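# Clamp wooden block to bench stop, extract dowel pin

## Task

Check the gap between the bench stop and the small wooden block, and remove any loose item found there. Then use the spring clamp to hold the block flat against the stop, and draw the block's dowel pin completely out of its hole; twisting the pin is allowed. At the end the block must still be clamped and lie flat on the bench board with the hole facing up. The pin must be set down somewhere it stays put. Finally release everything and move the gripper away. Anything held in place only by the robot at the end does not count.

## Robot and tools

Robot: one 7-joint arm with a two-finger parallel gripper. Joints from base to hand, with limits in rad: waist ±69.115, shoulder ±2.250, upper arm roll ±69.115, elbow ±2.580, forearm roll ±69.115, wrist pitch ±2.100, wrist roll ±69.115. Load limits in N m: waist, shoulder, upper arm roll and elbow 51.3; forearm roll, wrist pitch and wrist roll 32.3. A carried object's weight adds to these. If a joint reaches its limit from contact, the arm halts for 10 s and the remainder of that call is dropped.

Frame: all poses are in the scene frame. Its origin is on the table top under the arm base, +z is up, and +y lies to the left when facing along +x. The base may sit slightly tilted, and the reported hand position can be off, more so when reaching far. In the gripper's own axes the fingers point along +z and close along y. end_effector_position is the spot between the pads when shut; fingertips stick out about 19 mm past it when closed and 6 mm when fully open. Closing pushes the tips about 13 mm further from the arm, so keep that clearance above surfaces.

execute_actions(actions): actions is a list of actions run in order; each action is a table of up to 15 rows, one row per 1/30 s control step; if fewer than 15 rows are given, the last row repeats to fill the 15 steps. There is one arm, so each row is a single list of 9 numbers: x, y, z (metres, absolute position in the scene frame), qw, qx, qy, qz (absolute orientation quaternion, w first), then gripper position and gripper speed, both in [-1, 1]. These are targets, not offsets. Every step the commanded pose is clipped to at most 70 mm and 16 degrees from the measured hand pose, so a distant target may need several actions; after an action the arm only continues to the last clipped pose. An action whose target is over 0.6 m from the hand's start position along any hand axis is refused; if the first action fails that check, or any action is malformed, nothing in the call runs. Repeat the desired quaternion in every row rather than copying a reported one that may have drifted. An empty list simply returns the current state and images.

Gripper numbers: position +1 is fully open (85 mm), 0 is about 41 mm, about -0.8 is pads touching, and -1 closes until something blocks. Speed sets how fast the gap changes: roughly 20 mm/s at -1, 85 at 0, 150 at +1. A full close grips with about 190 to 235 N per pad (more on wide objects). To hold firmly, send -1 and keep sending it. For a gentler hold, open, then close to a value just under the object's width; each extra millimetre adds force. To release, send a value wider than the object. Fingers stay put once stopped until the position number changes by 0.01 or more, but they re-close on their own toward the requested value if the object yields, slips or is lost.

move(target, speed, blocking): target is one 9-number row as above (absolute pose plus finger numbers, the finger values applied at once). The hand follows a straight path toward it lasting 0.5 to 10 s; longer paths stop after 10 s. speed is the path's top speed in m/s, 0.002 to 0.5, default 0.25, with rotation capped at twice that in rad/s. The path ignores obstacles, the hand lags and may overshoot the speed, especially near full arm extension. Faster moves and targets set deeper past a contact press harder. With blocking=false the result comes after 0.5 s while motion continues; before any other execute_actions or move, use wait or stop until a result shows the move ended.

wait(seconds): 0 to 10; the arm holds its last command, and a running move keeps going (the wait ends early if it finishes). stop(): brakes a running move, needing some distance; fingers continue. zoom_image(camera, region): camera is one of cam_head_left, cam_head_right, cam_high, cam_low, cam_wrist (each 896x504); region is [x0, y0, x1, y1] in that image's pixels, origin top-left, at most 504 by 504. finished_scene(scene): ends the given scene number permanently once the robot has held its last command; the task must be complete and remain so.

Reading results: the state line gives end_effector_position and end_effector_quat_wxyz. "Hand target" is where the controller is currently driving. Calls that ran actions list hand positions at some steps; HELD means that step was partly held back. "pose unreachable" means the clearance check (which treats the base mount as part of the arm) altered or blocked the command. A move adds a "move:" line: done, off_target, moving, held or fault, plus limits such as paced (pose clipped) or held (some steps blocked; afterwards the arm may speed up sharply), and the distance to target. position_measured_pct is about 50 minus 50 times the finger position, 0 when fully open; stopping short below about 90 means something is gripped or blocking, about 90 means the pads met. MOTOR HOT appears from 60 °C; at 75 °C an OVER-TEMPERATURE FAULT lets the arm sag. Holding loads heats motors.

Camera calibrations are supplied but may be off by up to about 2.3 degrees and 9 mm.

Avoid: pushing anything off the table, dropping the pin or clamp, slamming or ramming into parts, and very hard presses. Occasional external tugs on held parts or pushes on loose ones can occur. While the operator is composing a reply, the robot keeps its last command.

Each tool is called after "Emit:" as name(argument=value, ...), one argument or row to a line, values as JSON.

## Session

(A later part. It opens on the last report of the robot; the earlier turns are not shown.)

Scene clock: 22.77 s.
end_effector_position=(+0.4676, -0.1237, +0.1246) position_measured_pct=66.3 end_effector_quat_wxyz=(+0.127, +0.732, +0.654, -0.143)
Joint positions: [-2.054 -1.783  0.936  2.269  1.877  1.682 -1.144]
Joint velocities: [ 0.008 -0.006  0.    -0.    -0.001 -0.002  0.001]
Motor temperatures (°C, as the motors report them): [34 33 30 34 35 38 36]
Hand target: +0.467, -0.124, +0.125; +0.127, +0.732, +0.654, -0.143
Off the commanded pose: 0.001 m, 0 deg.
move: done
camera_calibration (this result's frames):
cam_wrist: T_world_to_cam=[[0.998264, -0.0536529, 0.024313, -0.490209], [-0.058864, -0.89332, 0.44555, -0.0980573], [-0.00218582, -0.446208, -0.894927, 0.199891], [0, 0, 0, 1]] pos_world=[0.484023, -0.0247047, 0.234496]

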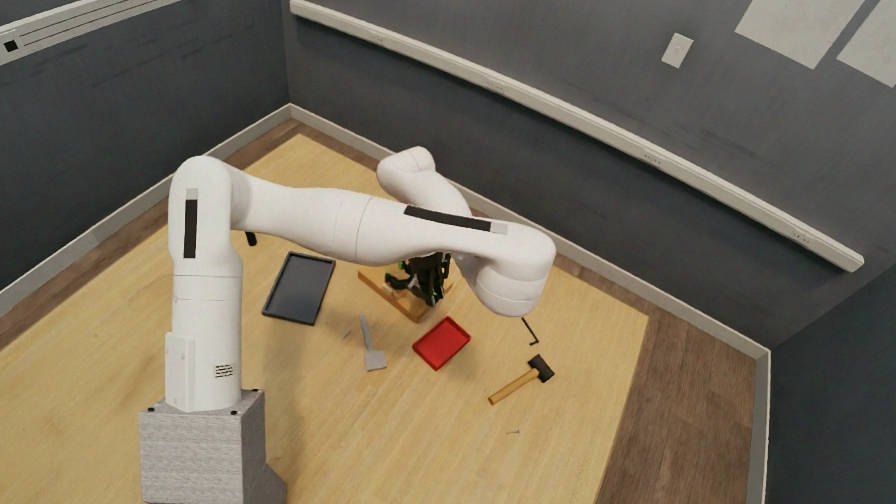

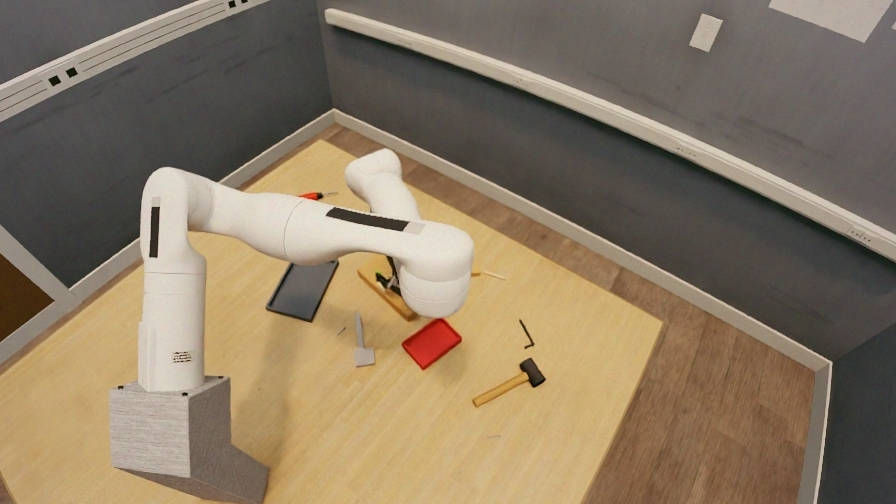

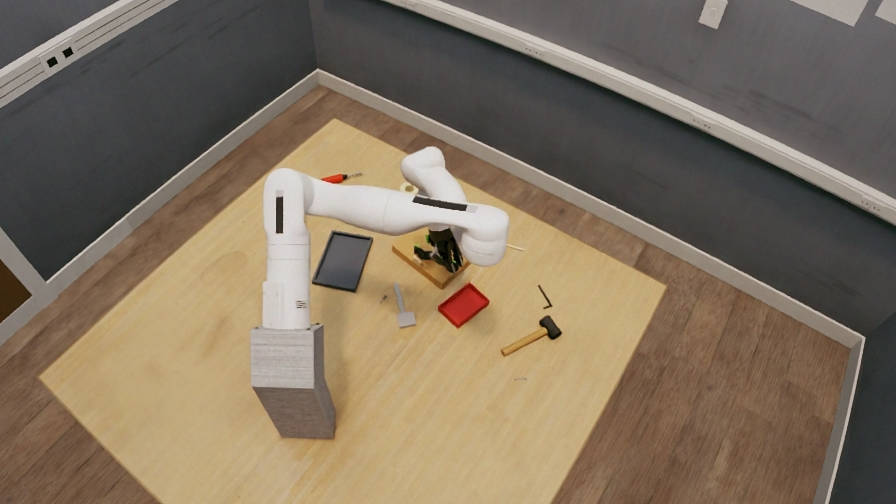

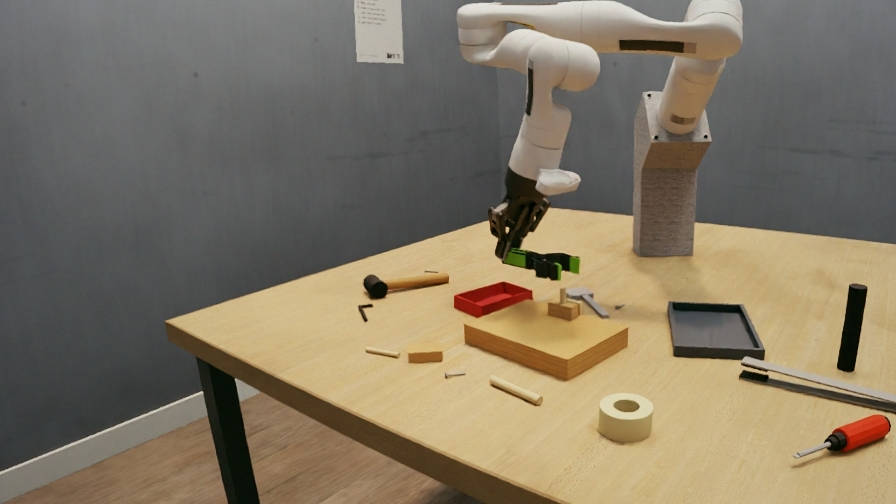

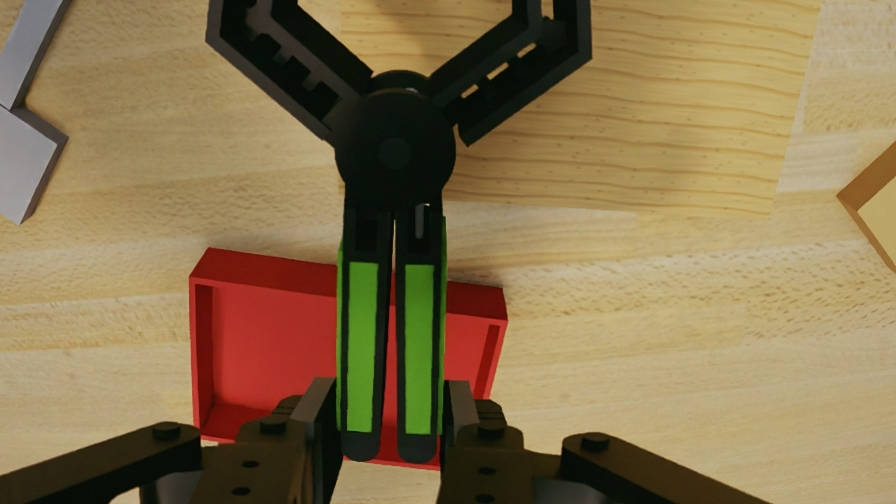

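Emit:
move(
  target=[0.4678,-0.1233,0.083,0.1272,0.7318,0.6542,-0.1422,-0.33,0],
  speed=0.08,
)

Emit:
zoom_image(
  camera="cam_low",
  region=[480,250,640,350],
)

Emit:
zoom_image(
  camera="cam_head_left",
  region=[350,250,470,330],
)

Scene clock: 23.83 s.
end_effector_position=(+0.4677, -0.1235, +0.0831) position_measured_pct=66.3 end_effector_quat_wxyz=(+0.127, +0.732, +0.654, -0.142)
Joint positions: [-2.125 -1.83   1.01   2.233  1.995  1.658 -1.147]
Joint velocities: [-0.003 -0.001  0.002 -0.002 -0.001 -0.005 -0.002]
Motor temperatures (°C, as the motors report them): [34 33 30 34 35 38 36]
Hand target: +0.468, -0.123, +0.083; +0.127, +0.732, +0.654, -0.142
Off the commanded pose: 0.000 m, 0 deg.
move: done
camera_calibration (this result's frames):
cam_wrist: T_world_to_cam=[[0.998222, -0.0532871, 0.0266953, -0.489416], [-0.0595998, -0.893412, 0.445267, -0.0790172], [0.00012289, -0.446066, -0.895, 0.16187], [0, 0, 0, 1]] pos_world=[0.483817, -0.0244695, 0.193123]

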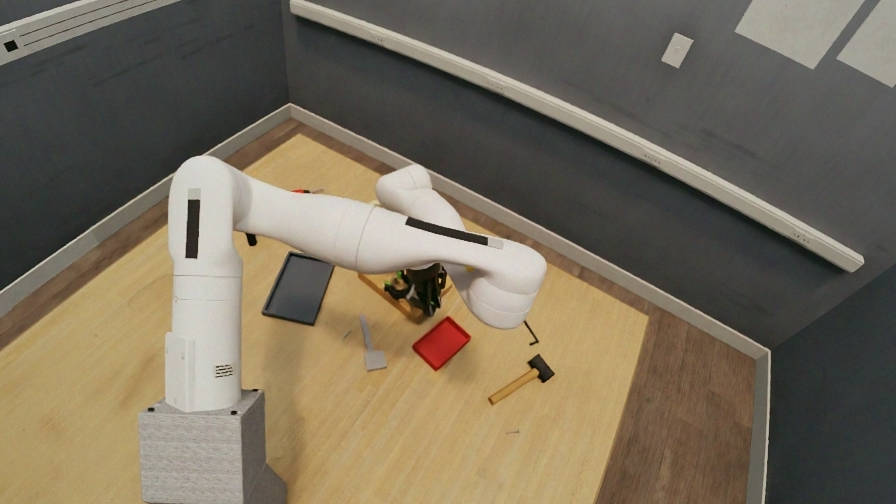

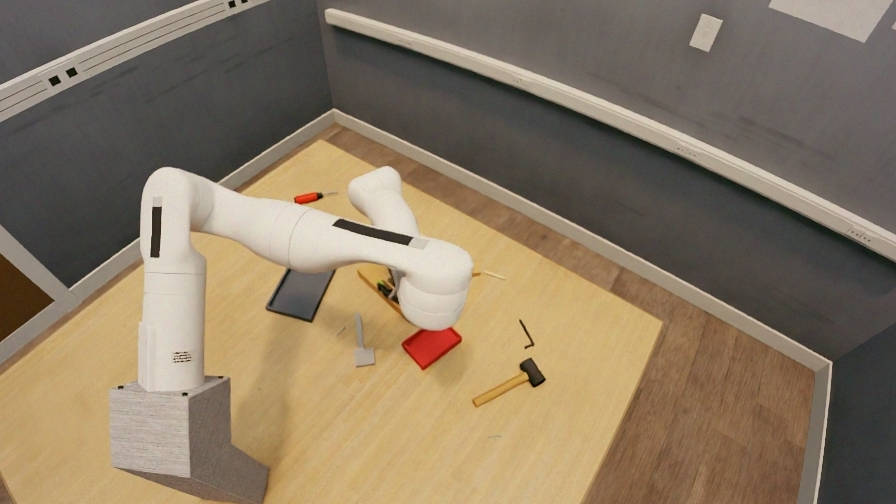

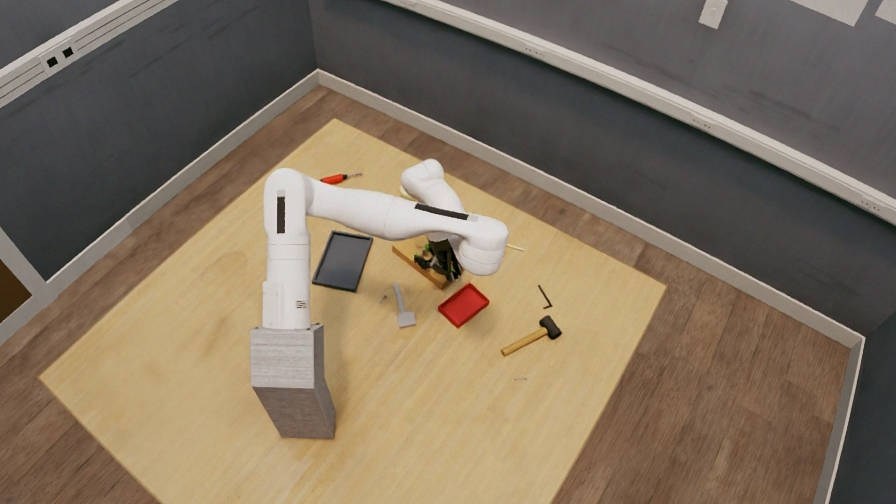

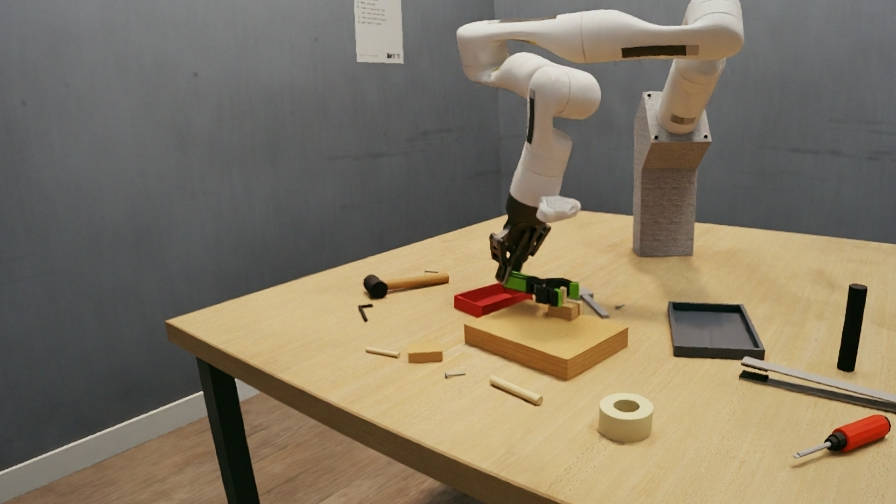

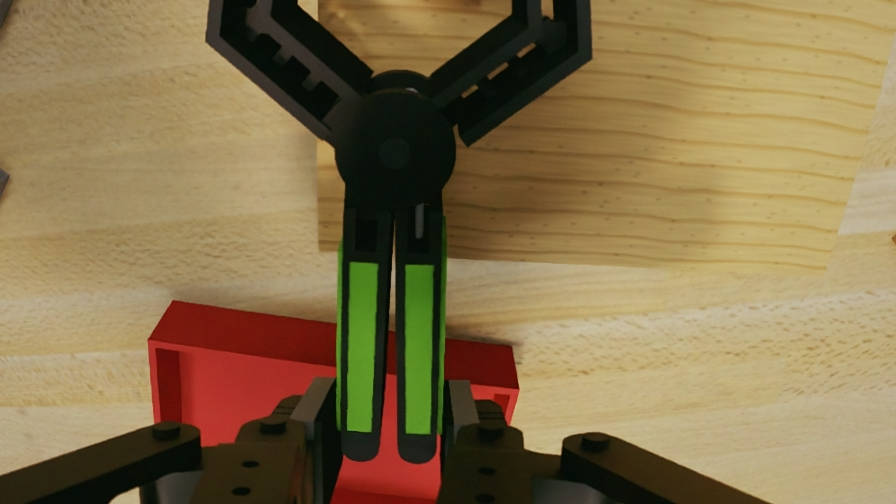

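Region (480, 250, 640, 350) of cam_low's 896x504 image, scaled by 3.150, with more detail than that image has; it fills the top 315 rows of this view, and the rest is white.

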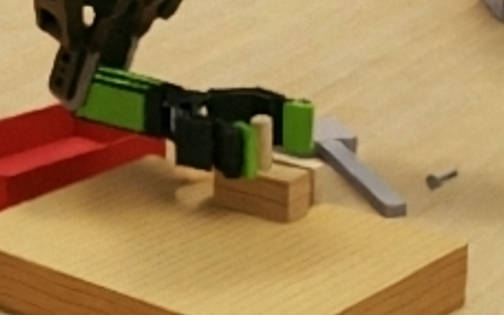

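Region (350, 250, 470, 330) of cam_head_left's 896x504 image, scaled by 4.200, with more detail than that image has.

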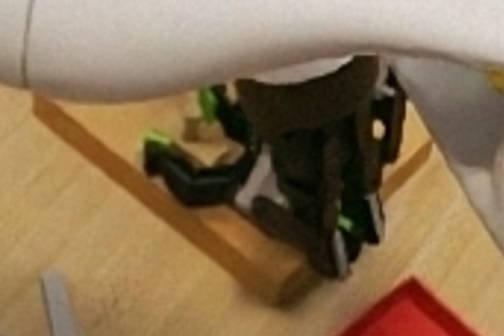

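Emit:
move(
  target=[0.4655,-0.1231,0.080,0.1272,0.7318,0.6542,-0.1422,-0.33,0],
  speed=0.03,
)

Emit:
move(
  target=[0.4655,-0.1231,0.061,0.1272,0.7318,0.6542,-0.1422,-0.33,0],
  speed=0.03,
)

Emit:
zoom_image(
  camera="cam_low",
  region=[480,250,640,350],
)

Emit:
zoom_image(
  camera="cam_head_left",
  region=[350,250,470,330],
)

Scene clock: 25.07 s.
end_effector_position=(+0.4655, -0.1231, +0.0800) position_measured_pct=66.3 end_effector_quat_wxyz=(+0.127, +0.732, +0.654, -0.142)
Joint positions: [-2.129 -1.836  1.017  2.236  2.005  1.657 -1.15 ]
Joint velocities: [-0.001 -0.    -0.    -0.    -0.     0.    -0.   ]
Motor temperatures (°C, as the motors report them): [34 33 30 34 35 38 36]
Hand target: +0.465, -0.123, +0.080; +0.127, +0.732, +0.654, -0.142
Off the commanded pose: 0.000 m, 0 deg.
move: done
camera_calibration (this result's frames):
cam_wrist: T_world_to_cam=[[0.998217, -0.0533804, 0.026717, -0.487157], [-0.0596929, -0.893701, 0.444674, -0.07741], [0.000140106, -0.445476, -0.895294, 0.159342], [0, 0, 0, 1]] pos_world=[0.481645, -0.024203, 0.190096]

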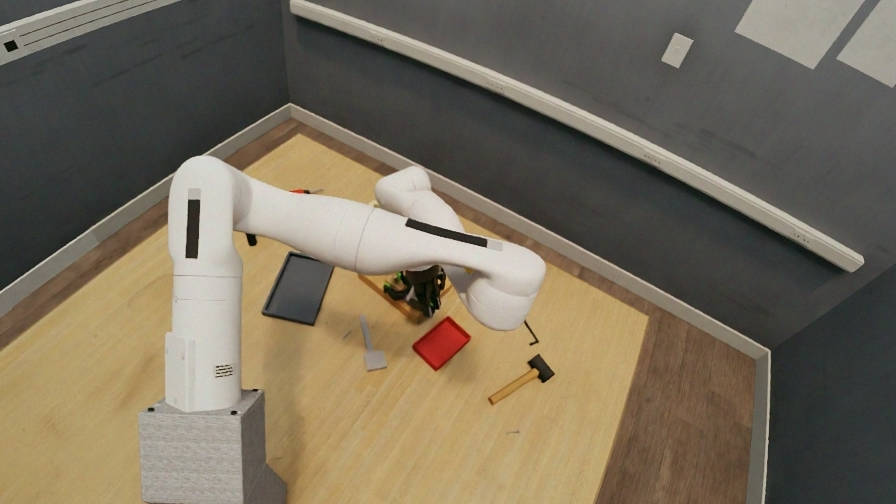

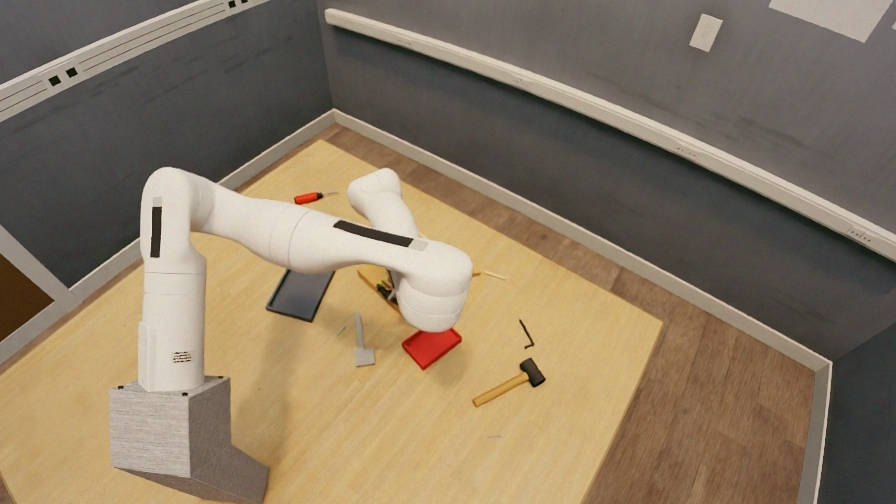

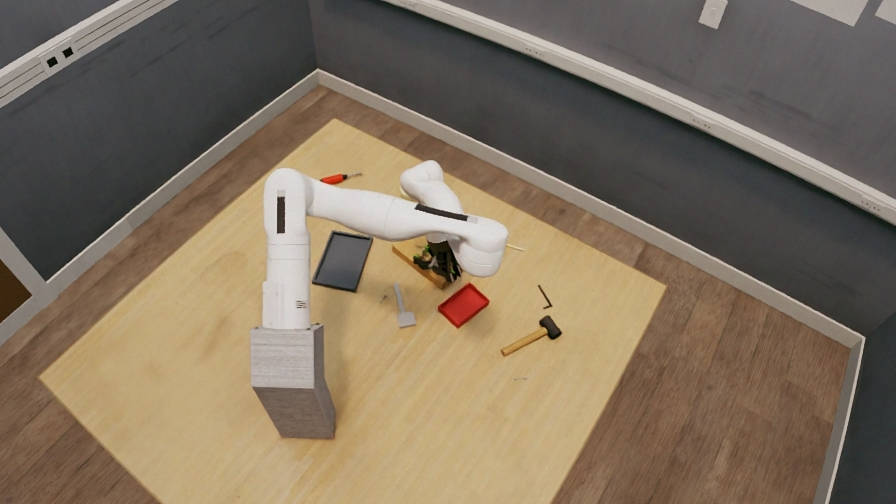

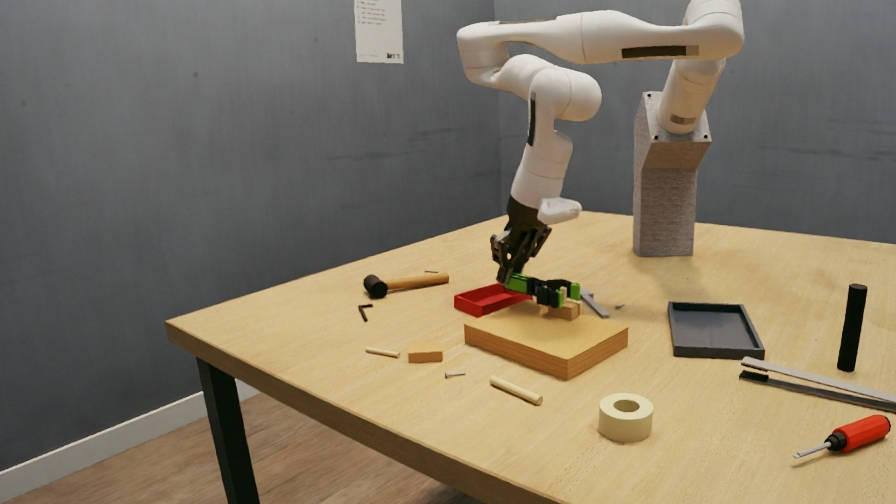

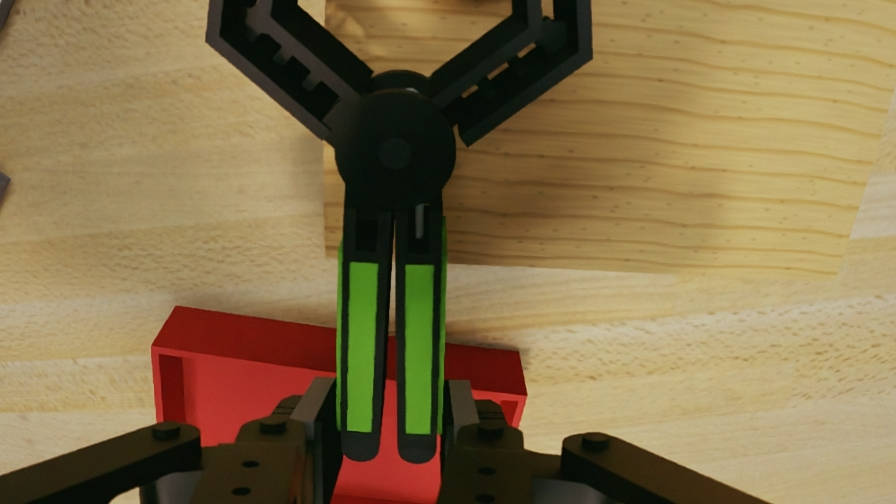

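Scene clock: 25.93 s.
end_effector_position=(+0.4656, -0.1233, +0.0612) position_measured_pct=66.3 end_effector_quat_wxyz=(+0.128, +0.732, +0.654, -0.142)
Joint positions: [-2.159 -1.857  1.048  2.213  2.056  1.644 -1.148]
Joint velocities: [-0.002 -0.001  0.001 -0.     0.    -0.002 -0.001]
Motor temperatures (°C, as the motors report them): [34 33 30 34 35 38 36]
Hand target: +0.465, -0.123, +0.061; +0.127, +0.732, +0.654, -0.142
Off the commanded pose: 0.000 m, 0 deg.
move: done
camera_calibration (this result's frames):
cam_wrist: T_world_to_cam=[[0.998201, -0.0534961, 0.0270576, -0.486757], [-0.0599484, -0.893425, 0.445195, -0.0691184], [0.000357797, -0.446016, -0.895025, 0.142196], [0, 0, 0, 1]] pos_world=[0.481687, -0.0243698, 0.171211]

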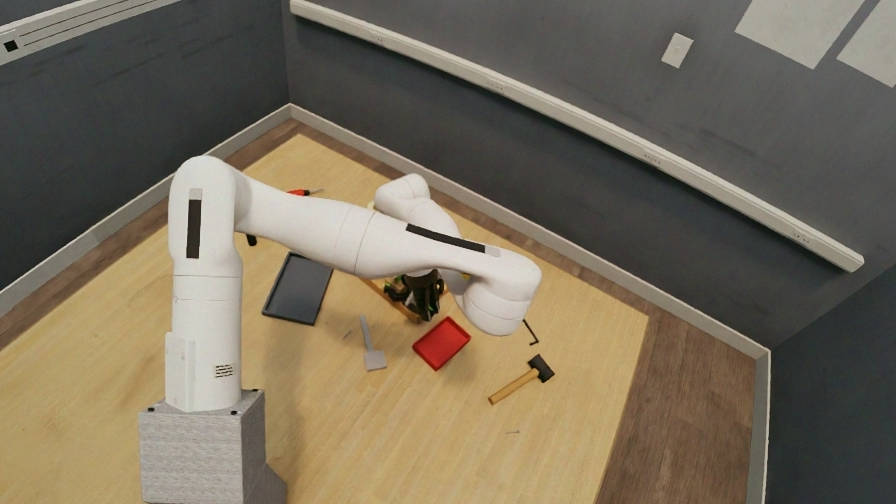

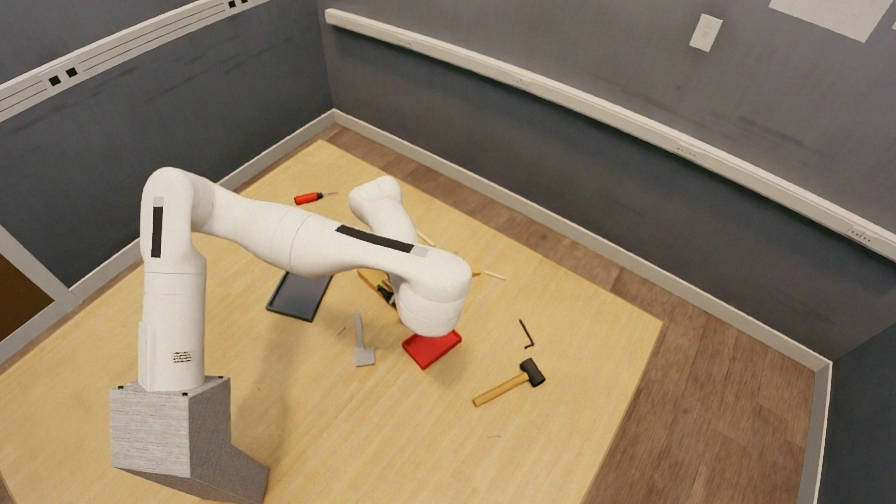

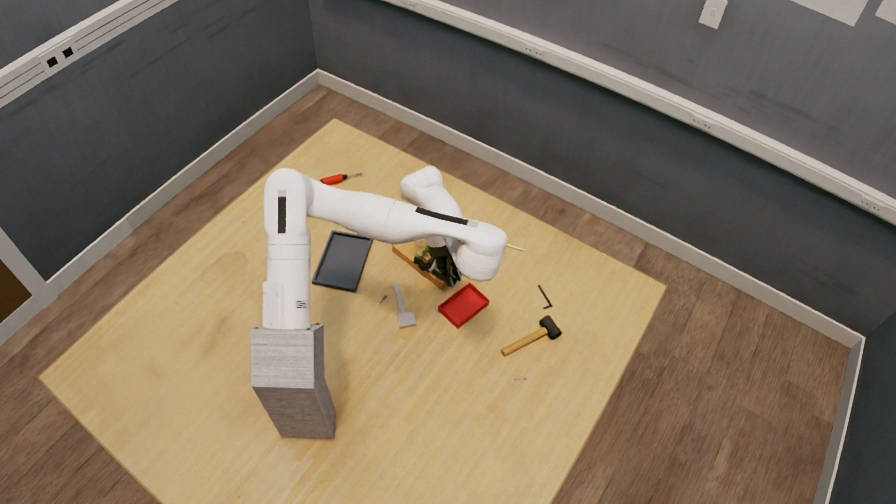

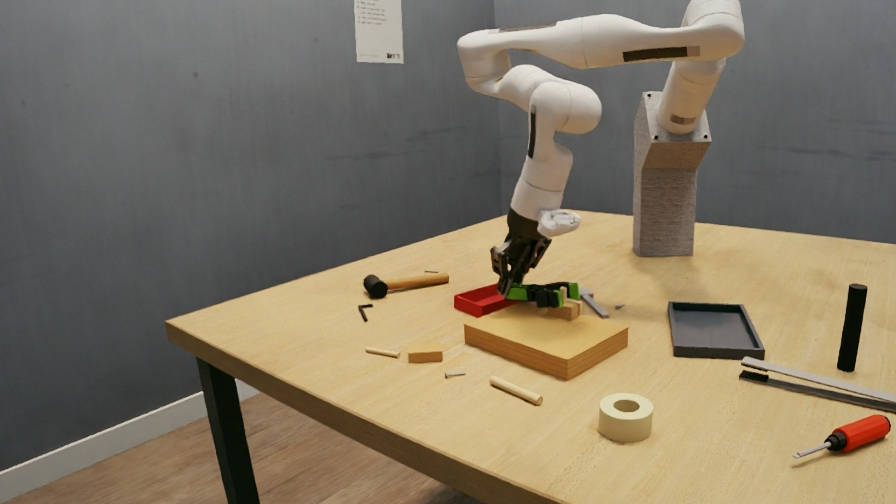

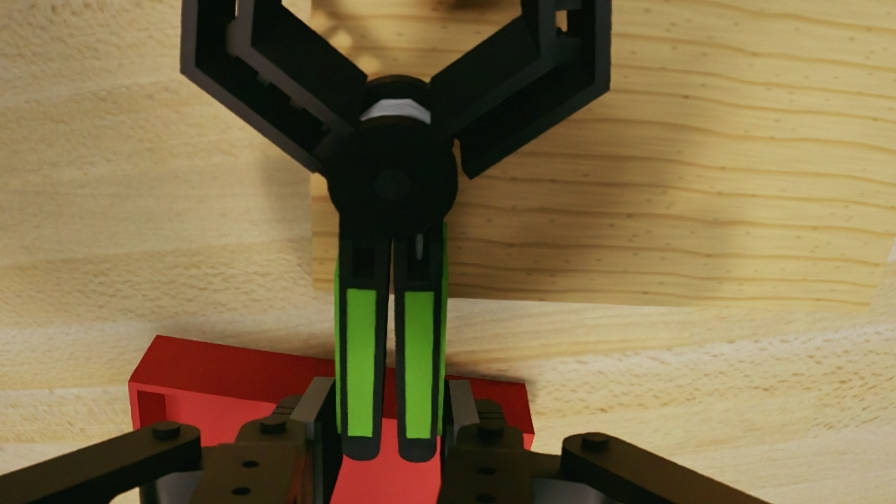

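Region (480, 250, 640, 350) of cam_low's 896x504 image, scaled by 3.150, with more detail than that image has; it fills the top 315 rows of this view, and the rest is white.

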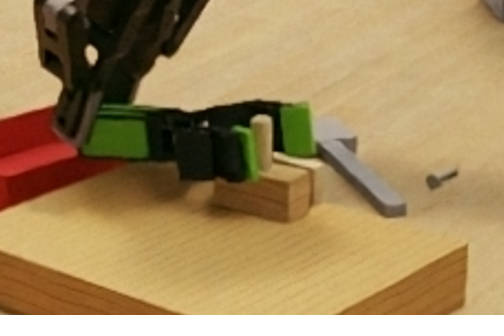

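Region (350, 250, 470, 330) of cam_head_left's 896x504 image, scaled by 4.200, with more detail than that image has.

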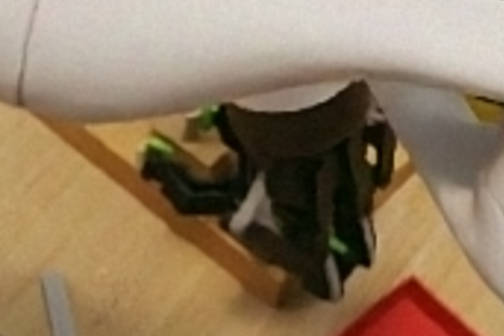

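Emit:
zoom_image(
  camera="cam_low",
  region=[535,275,595,325],
)

Emit:
zoom_image(
  camera="cam_high",
  region=[395,230,465,290],
)

Emit:
zoom_image(
  camera="cam_head_right",
  region=[355,260,415,310],
)

Region (535, 275, 595, 325) of cam_low's 896x504 image, scaled by 8.400, with more detail than that image has.

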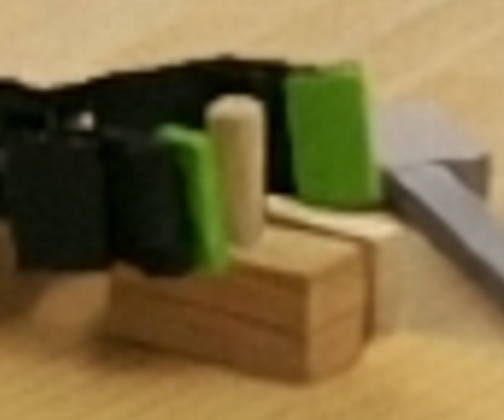

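Region (395, 230, 465, 290) of cam_high's 896x504 image, scaled by 7.200, with more detail than that image has; it fills the top 432 rows of this view, and the rest is white.

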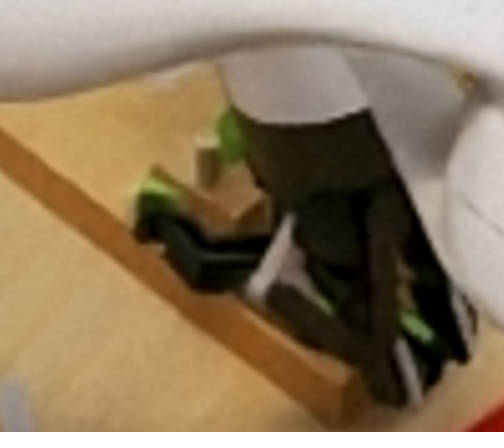

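Region (355, 260, 415, 310) of cam_head_right's 896x504 image, scaled by 8.400, with more detail than that image has.

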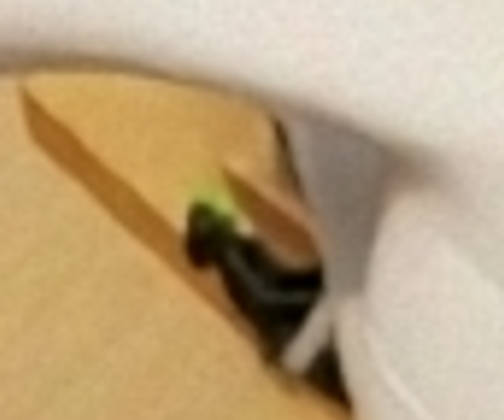

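Emit:
execute_actions(
  actions=[
    [[0.4660,-0.1232,0.063,0.1272,0.7318,0.6542,-0.1422,-0.45,-0.5]],
  ],
)

Emit:
zoom_image(
  camera="cam_low",
  region=[535,275,595,325],
)

Scene clock: 27.63 s.
end_effector_position=(+0.4660, -0.1232, +0.0630) position_measured_pct=70.6 end_effector_quat_wxyz=(+0.127, +0.732, +0.654, -0.142)
Joint positions: [-2.157 -1.854  1.044  2.214  2.05   1.645 -1.147]
Joint velocities: [-0.     0.002 -0.     0.001 -0.    -0.001  0.001]
Motor temperatures (°C, as the motors report them): [34 33 30 34 35 38 36]
Hand target: +0.466, -0.123, +0.063; +0.127, +0.732, +0.654, -0.142
Off the commanded pose: 0.000 m, 0 deg.
Step readings (end_effector_position):
0: (+0.4656, -0.1233, +0.0611)
1: (+0.4657, -0.1234, +0.0614)
2: (+0.4659, -0.1235, +0.0623)
4: (+0.4661, -0.1233, +0.0629)
8: (+0.4660, -0.1232, +0.0630)
15: end_effector_position above
camera_calibration (this result's frames):
cam_wrist: T_world_to_cam=[[0.998209, -0.0535344, 0.0267086, -0.487217], [-0.0598271, -0.89373, 0.444598, -0.069835], [0.0000689672, -0.445399, -0.895332, 0.14408], [0, 0, 0, 1]] pos_world=[0.482157, -0.0243235, 0.173061]

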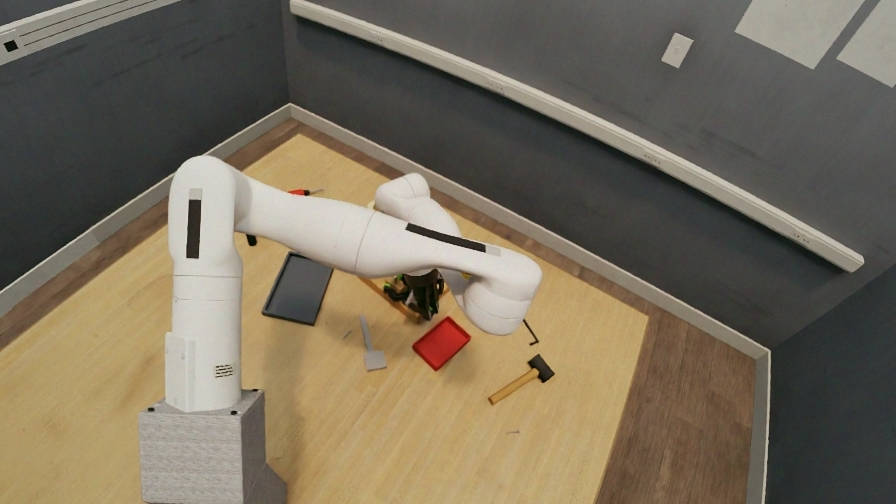

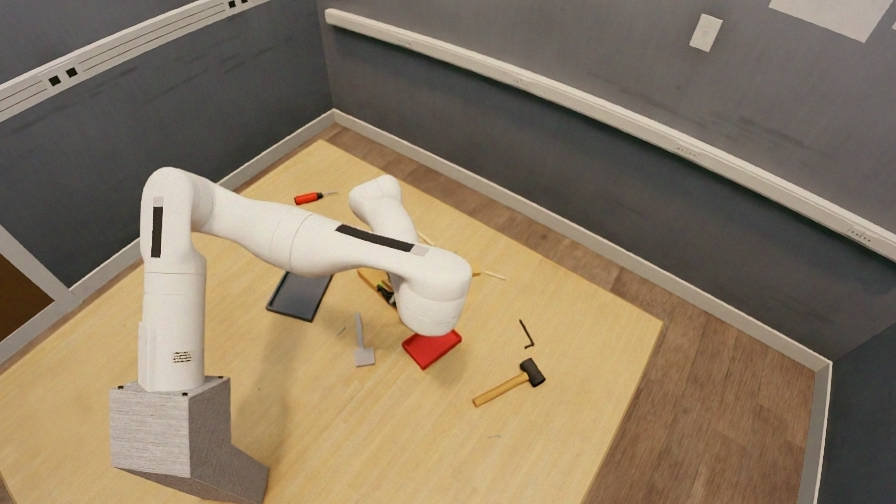

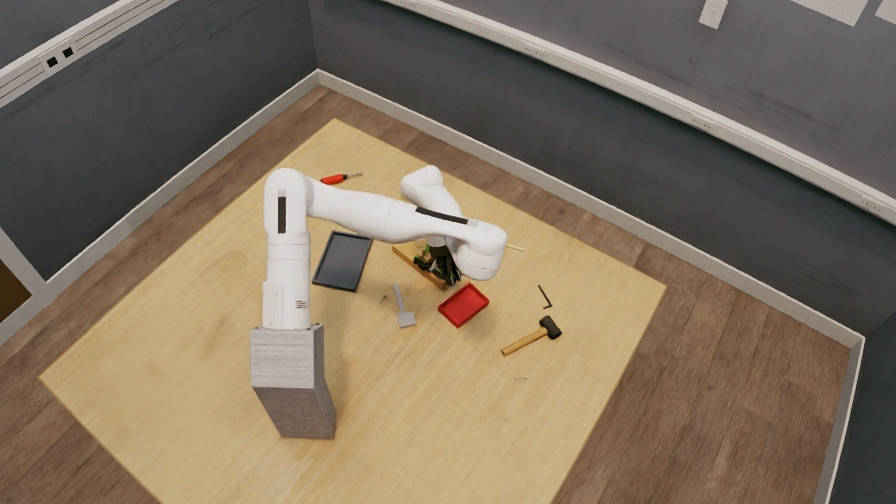

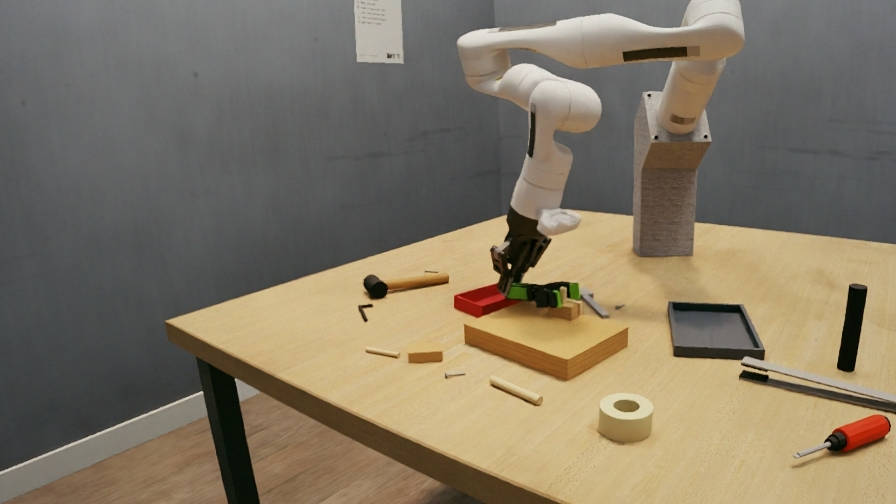

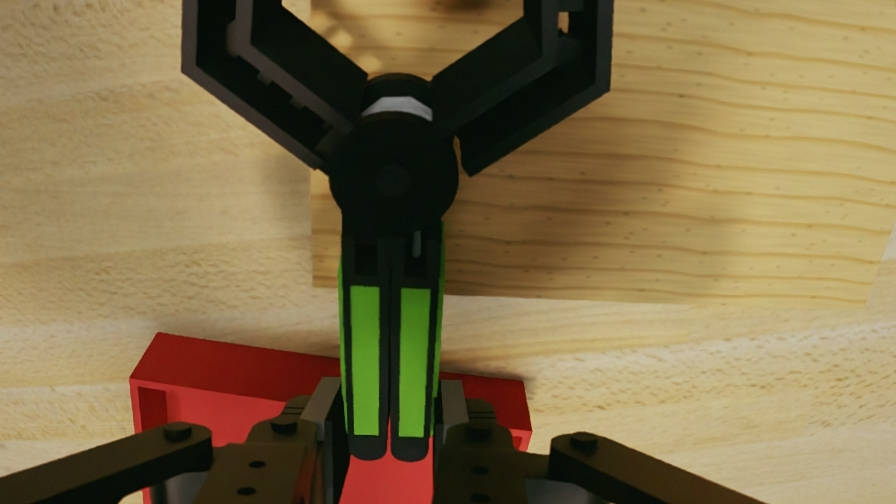

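Region (535, 275, 595, 325) of cam_low's 896x504 image, scaled by 8.400, with more detail than that image has.

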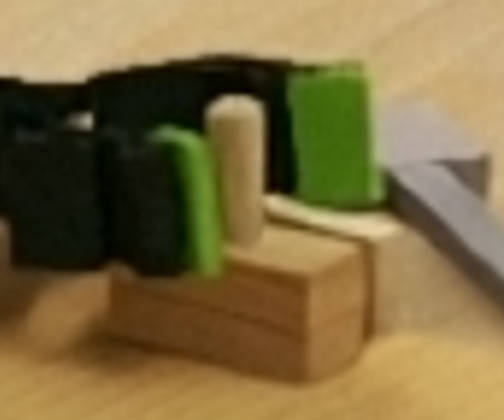

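Emit:
move(
  target=[0.4660,-0.1232,0.063,0.1442,0.7278,0.6507,-0.1613,-0.45,-0.5],
  speed=0.04,
)

Emit:
zoom_image(
  camera="cam_low",
  region=[535,275,595,325],
)

Scene clock: 28.90 s.
end_effector_position=(+0.4660, -0.1234, +0.0633) position_measured_pct=70.6 end_effector_quat_wxyz=(+0.144, +0.728, +0.651, -0.161)
Joint positions: [-2.192 -1.825  1.059  2.22   2.072  1.695 -1.201]
Joint velocities: [-0.003  0.003 -0.     0.     0.     0.003 -0.   ]
Motor temperatures (°C, as the motors report them): [34 33 30 34 35 38 36]
Hand target: +0.466, -0.123, +0.063; +0.144, +0.728, +0.651, -0.161
Off the commanded pose: 0.000 m, 0 deg.
move: done
camera_calibration (this result's frames):
cam_wrist: T_world_to_cam=[[0.998346, -0.0523608, 0.0237266, -0.486919], [-0.0572606, -0.869291, 0.490973, -0.0712871], [-0.00508234, -0.491519, -0.870852, 0.139457], [0, 0, 0, 1]] pos_world=[0.482741, -0.0189189, 0.167999]

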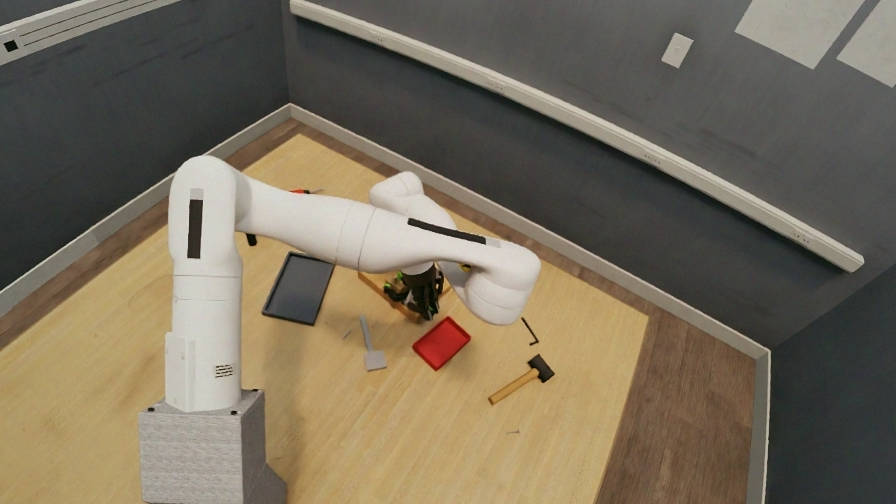

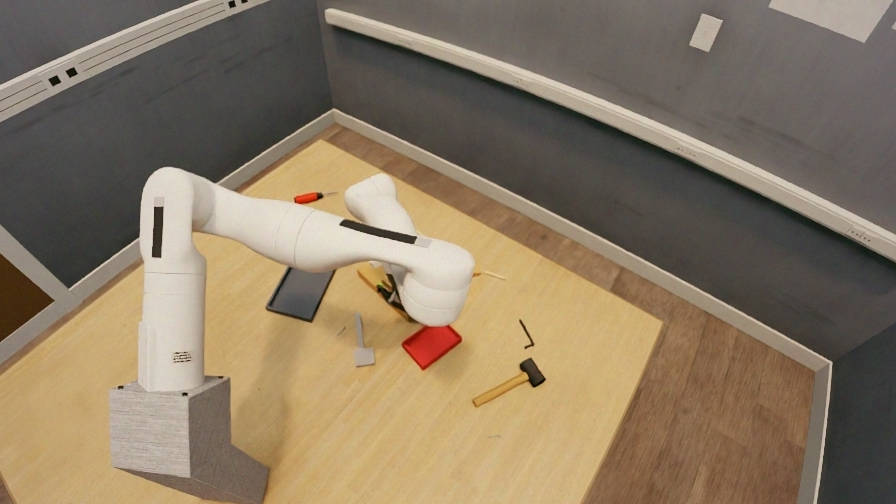

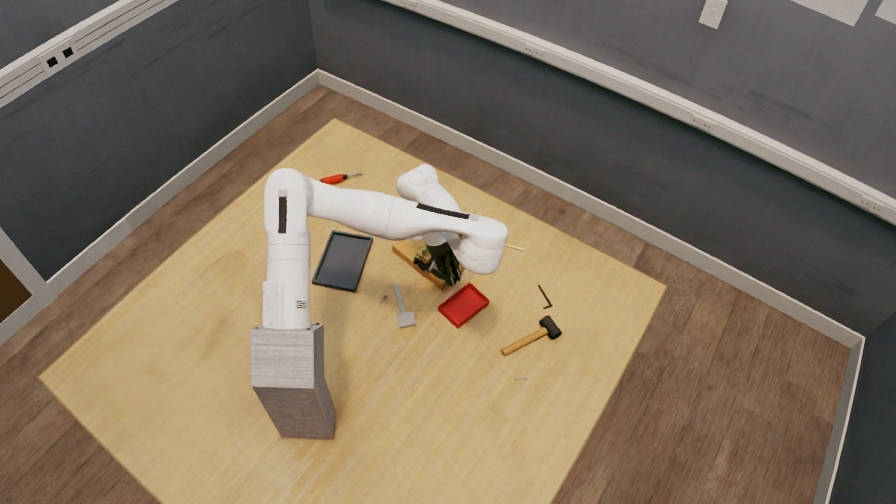

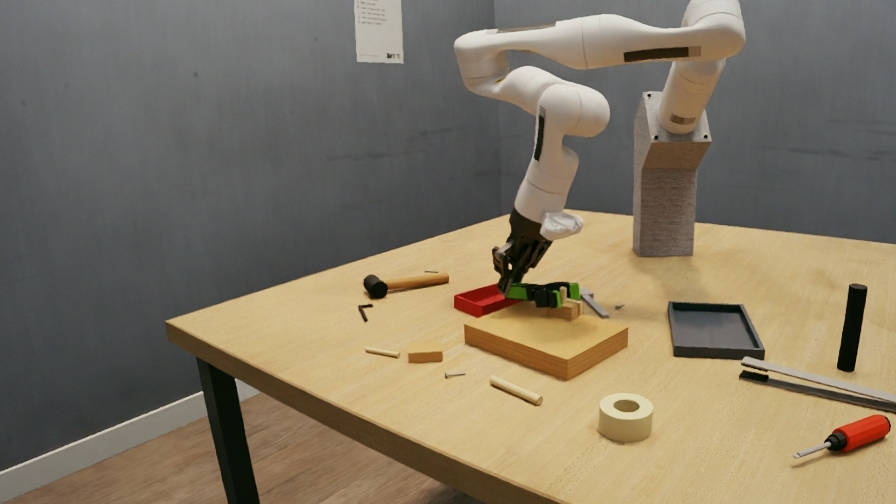

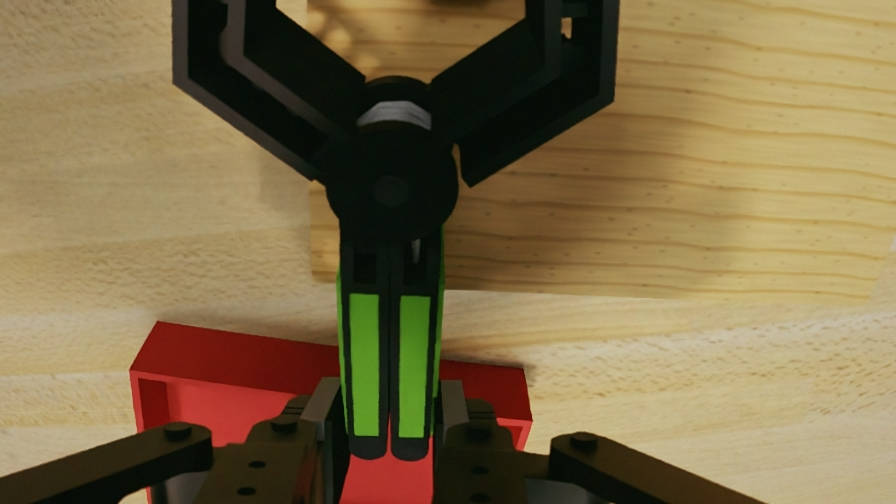

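Region (535, 275, 595, 325) of cam_low's 896x504 image, scaled by 8.400, with more detail than that image has.

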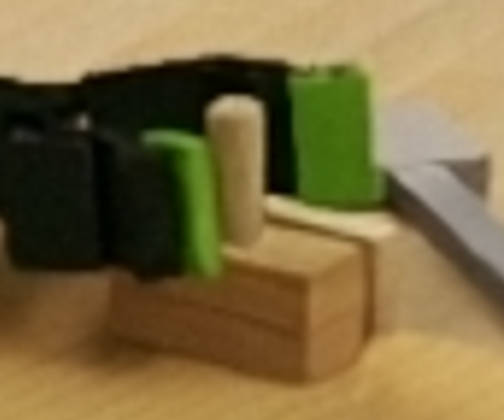

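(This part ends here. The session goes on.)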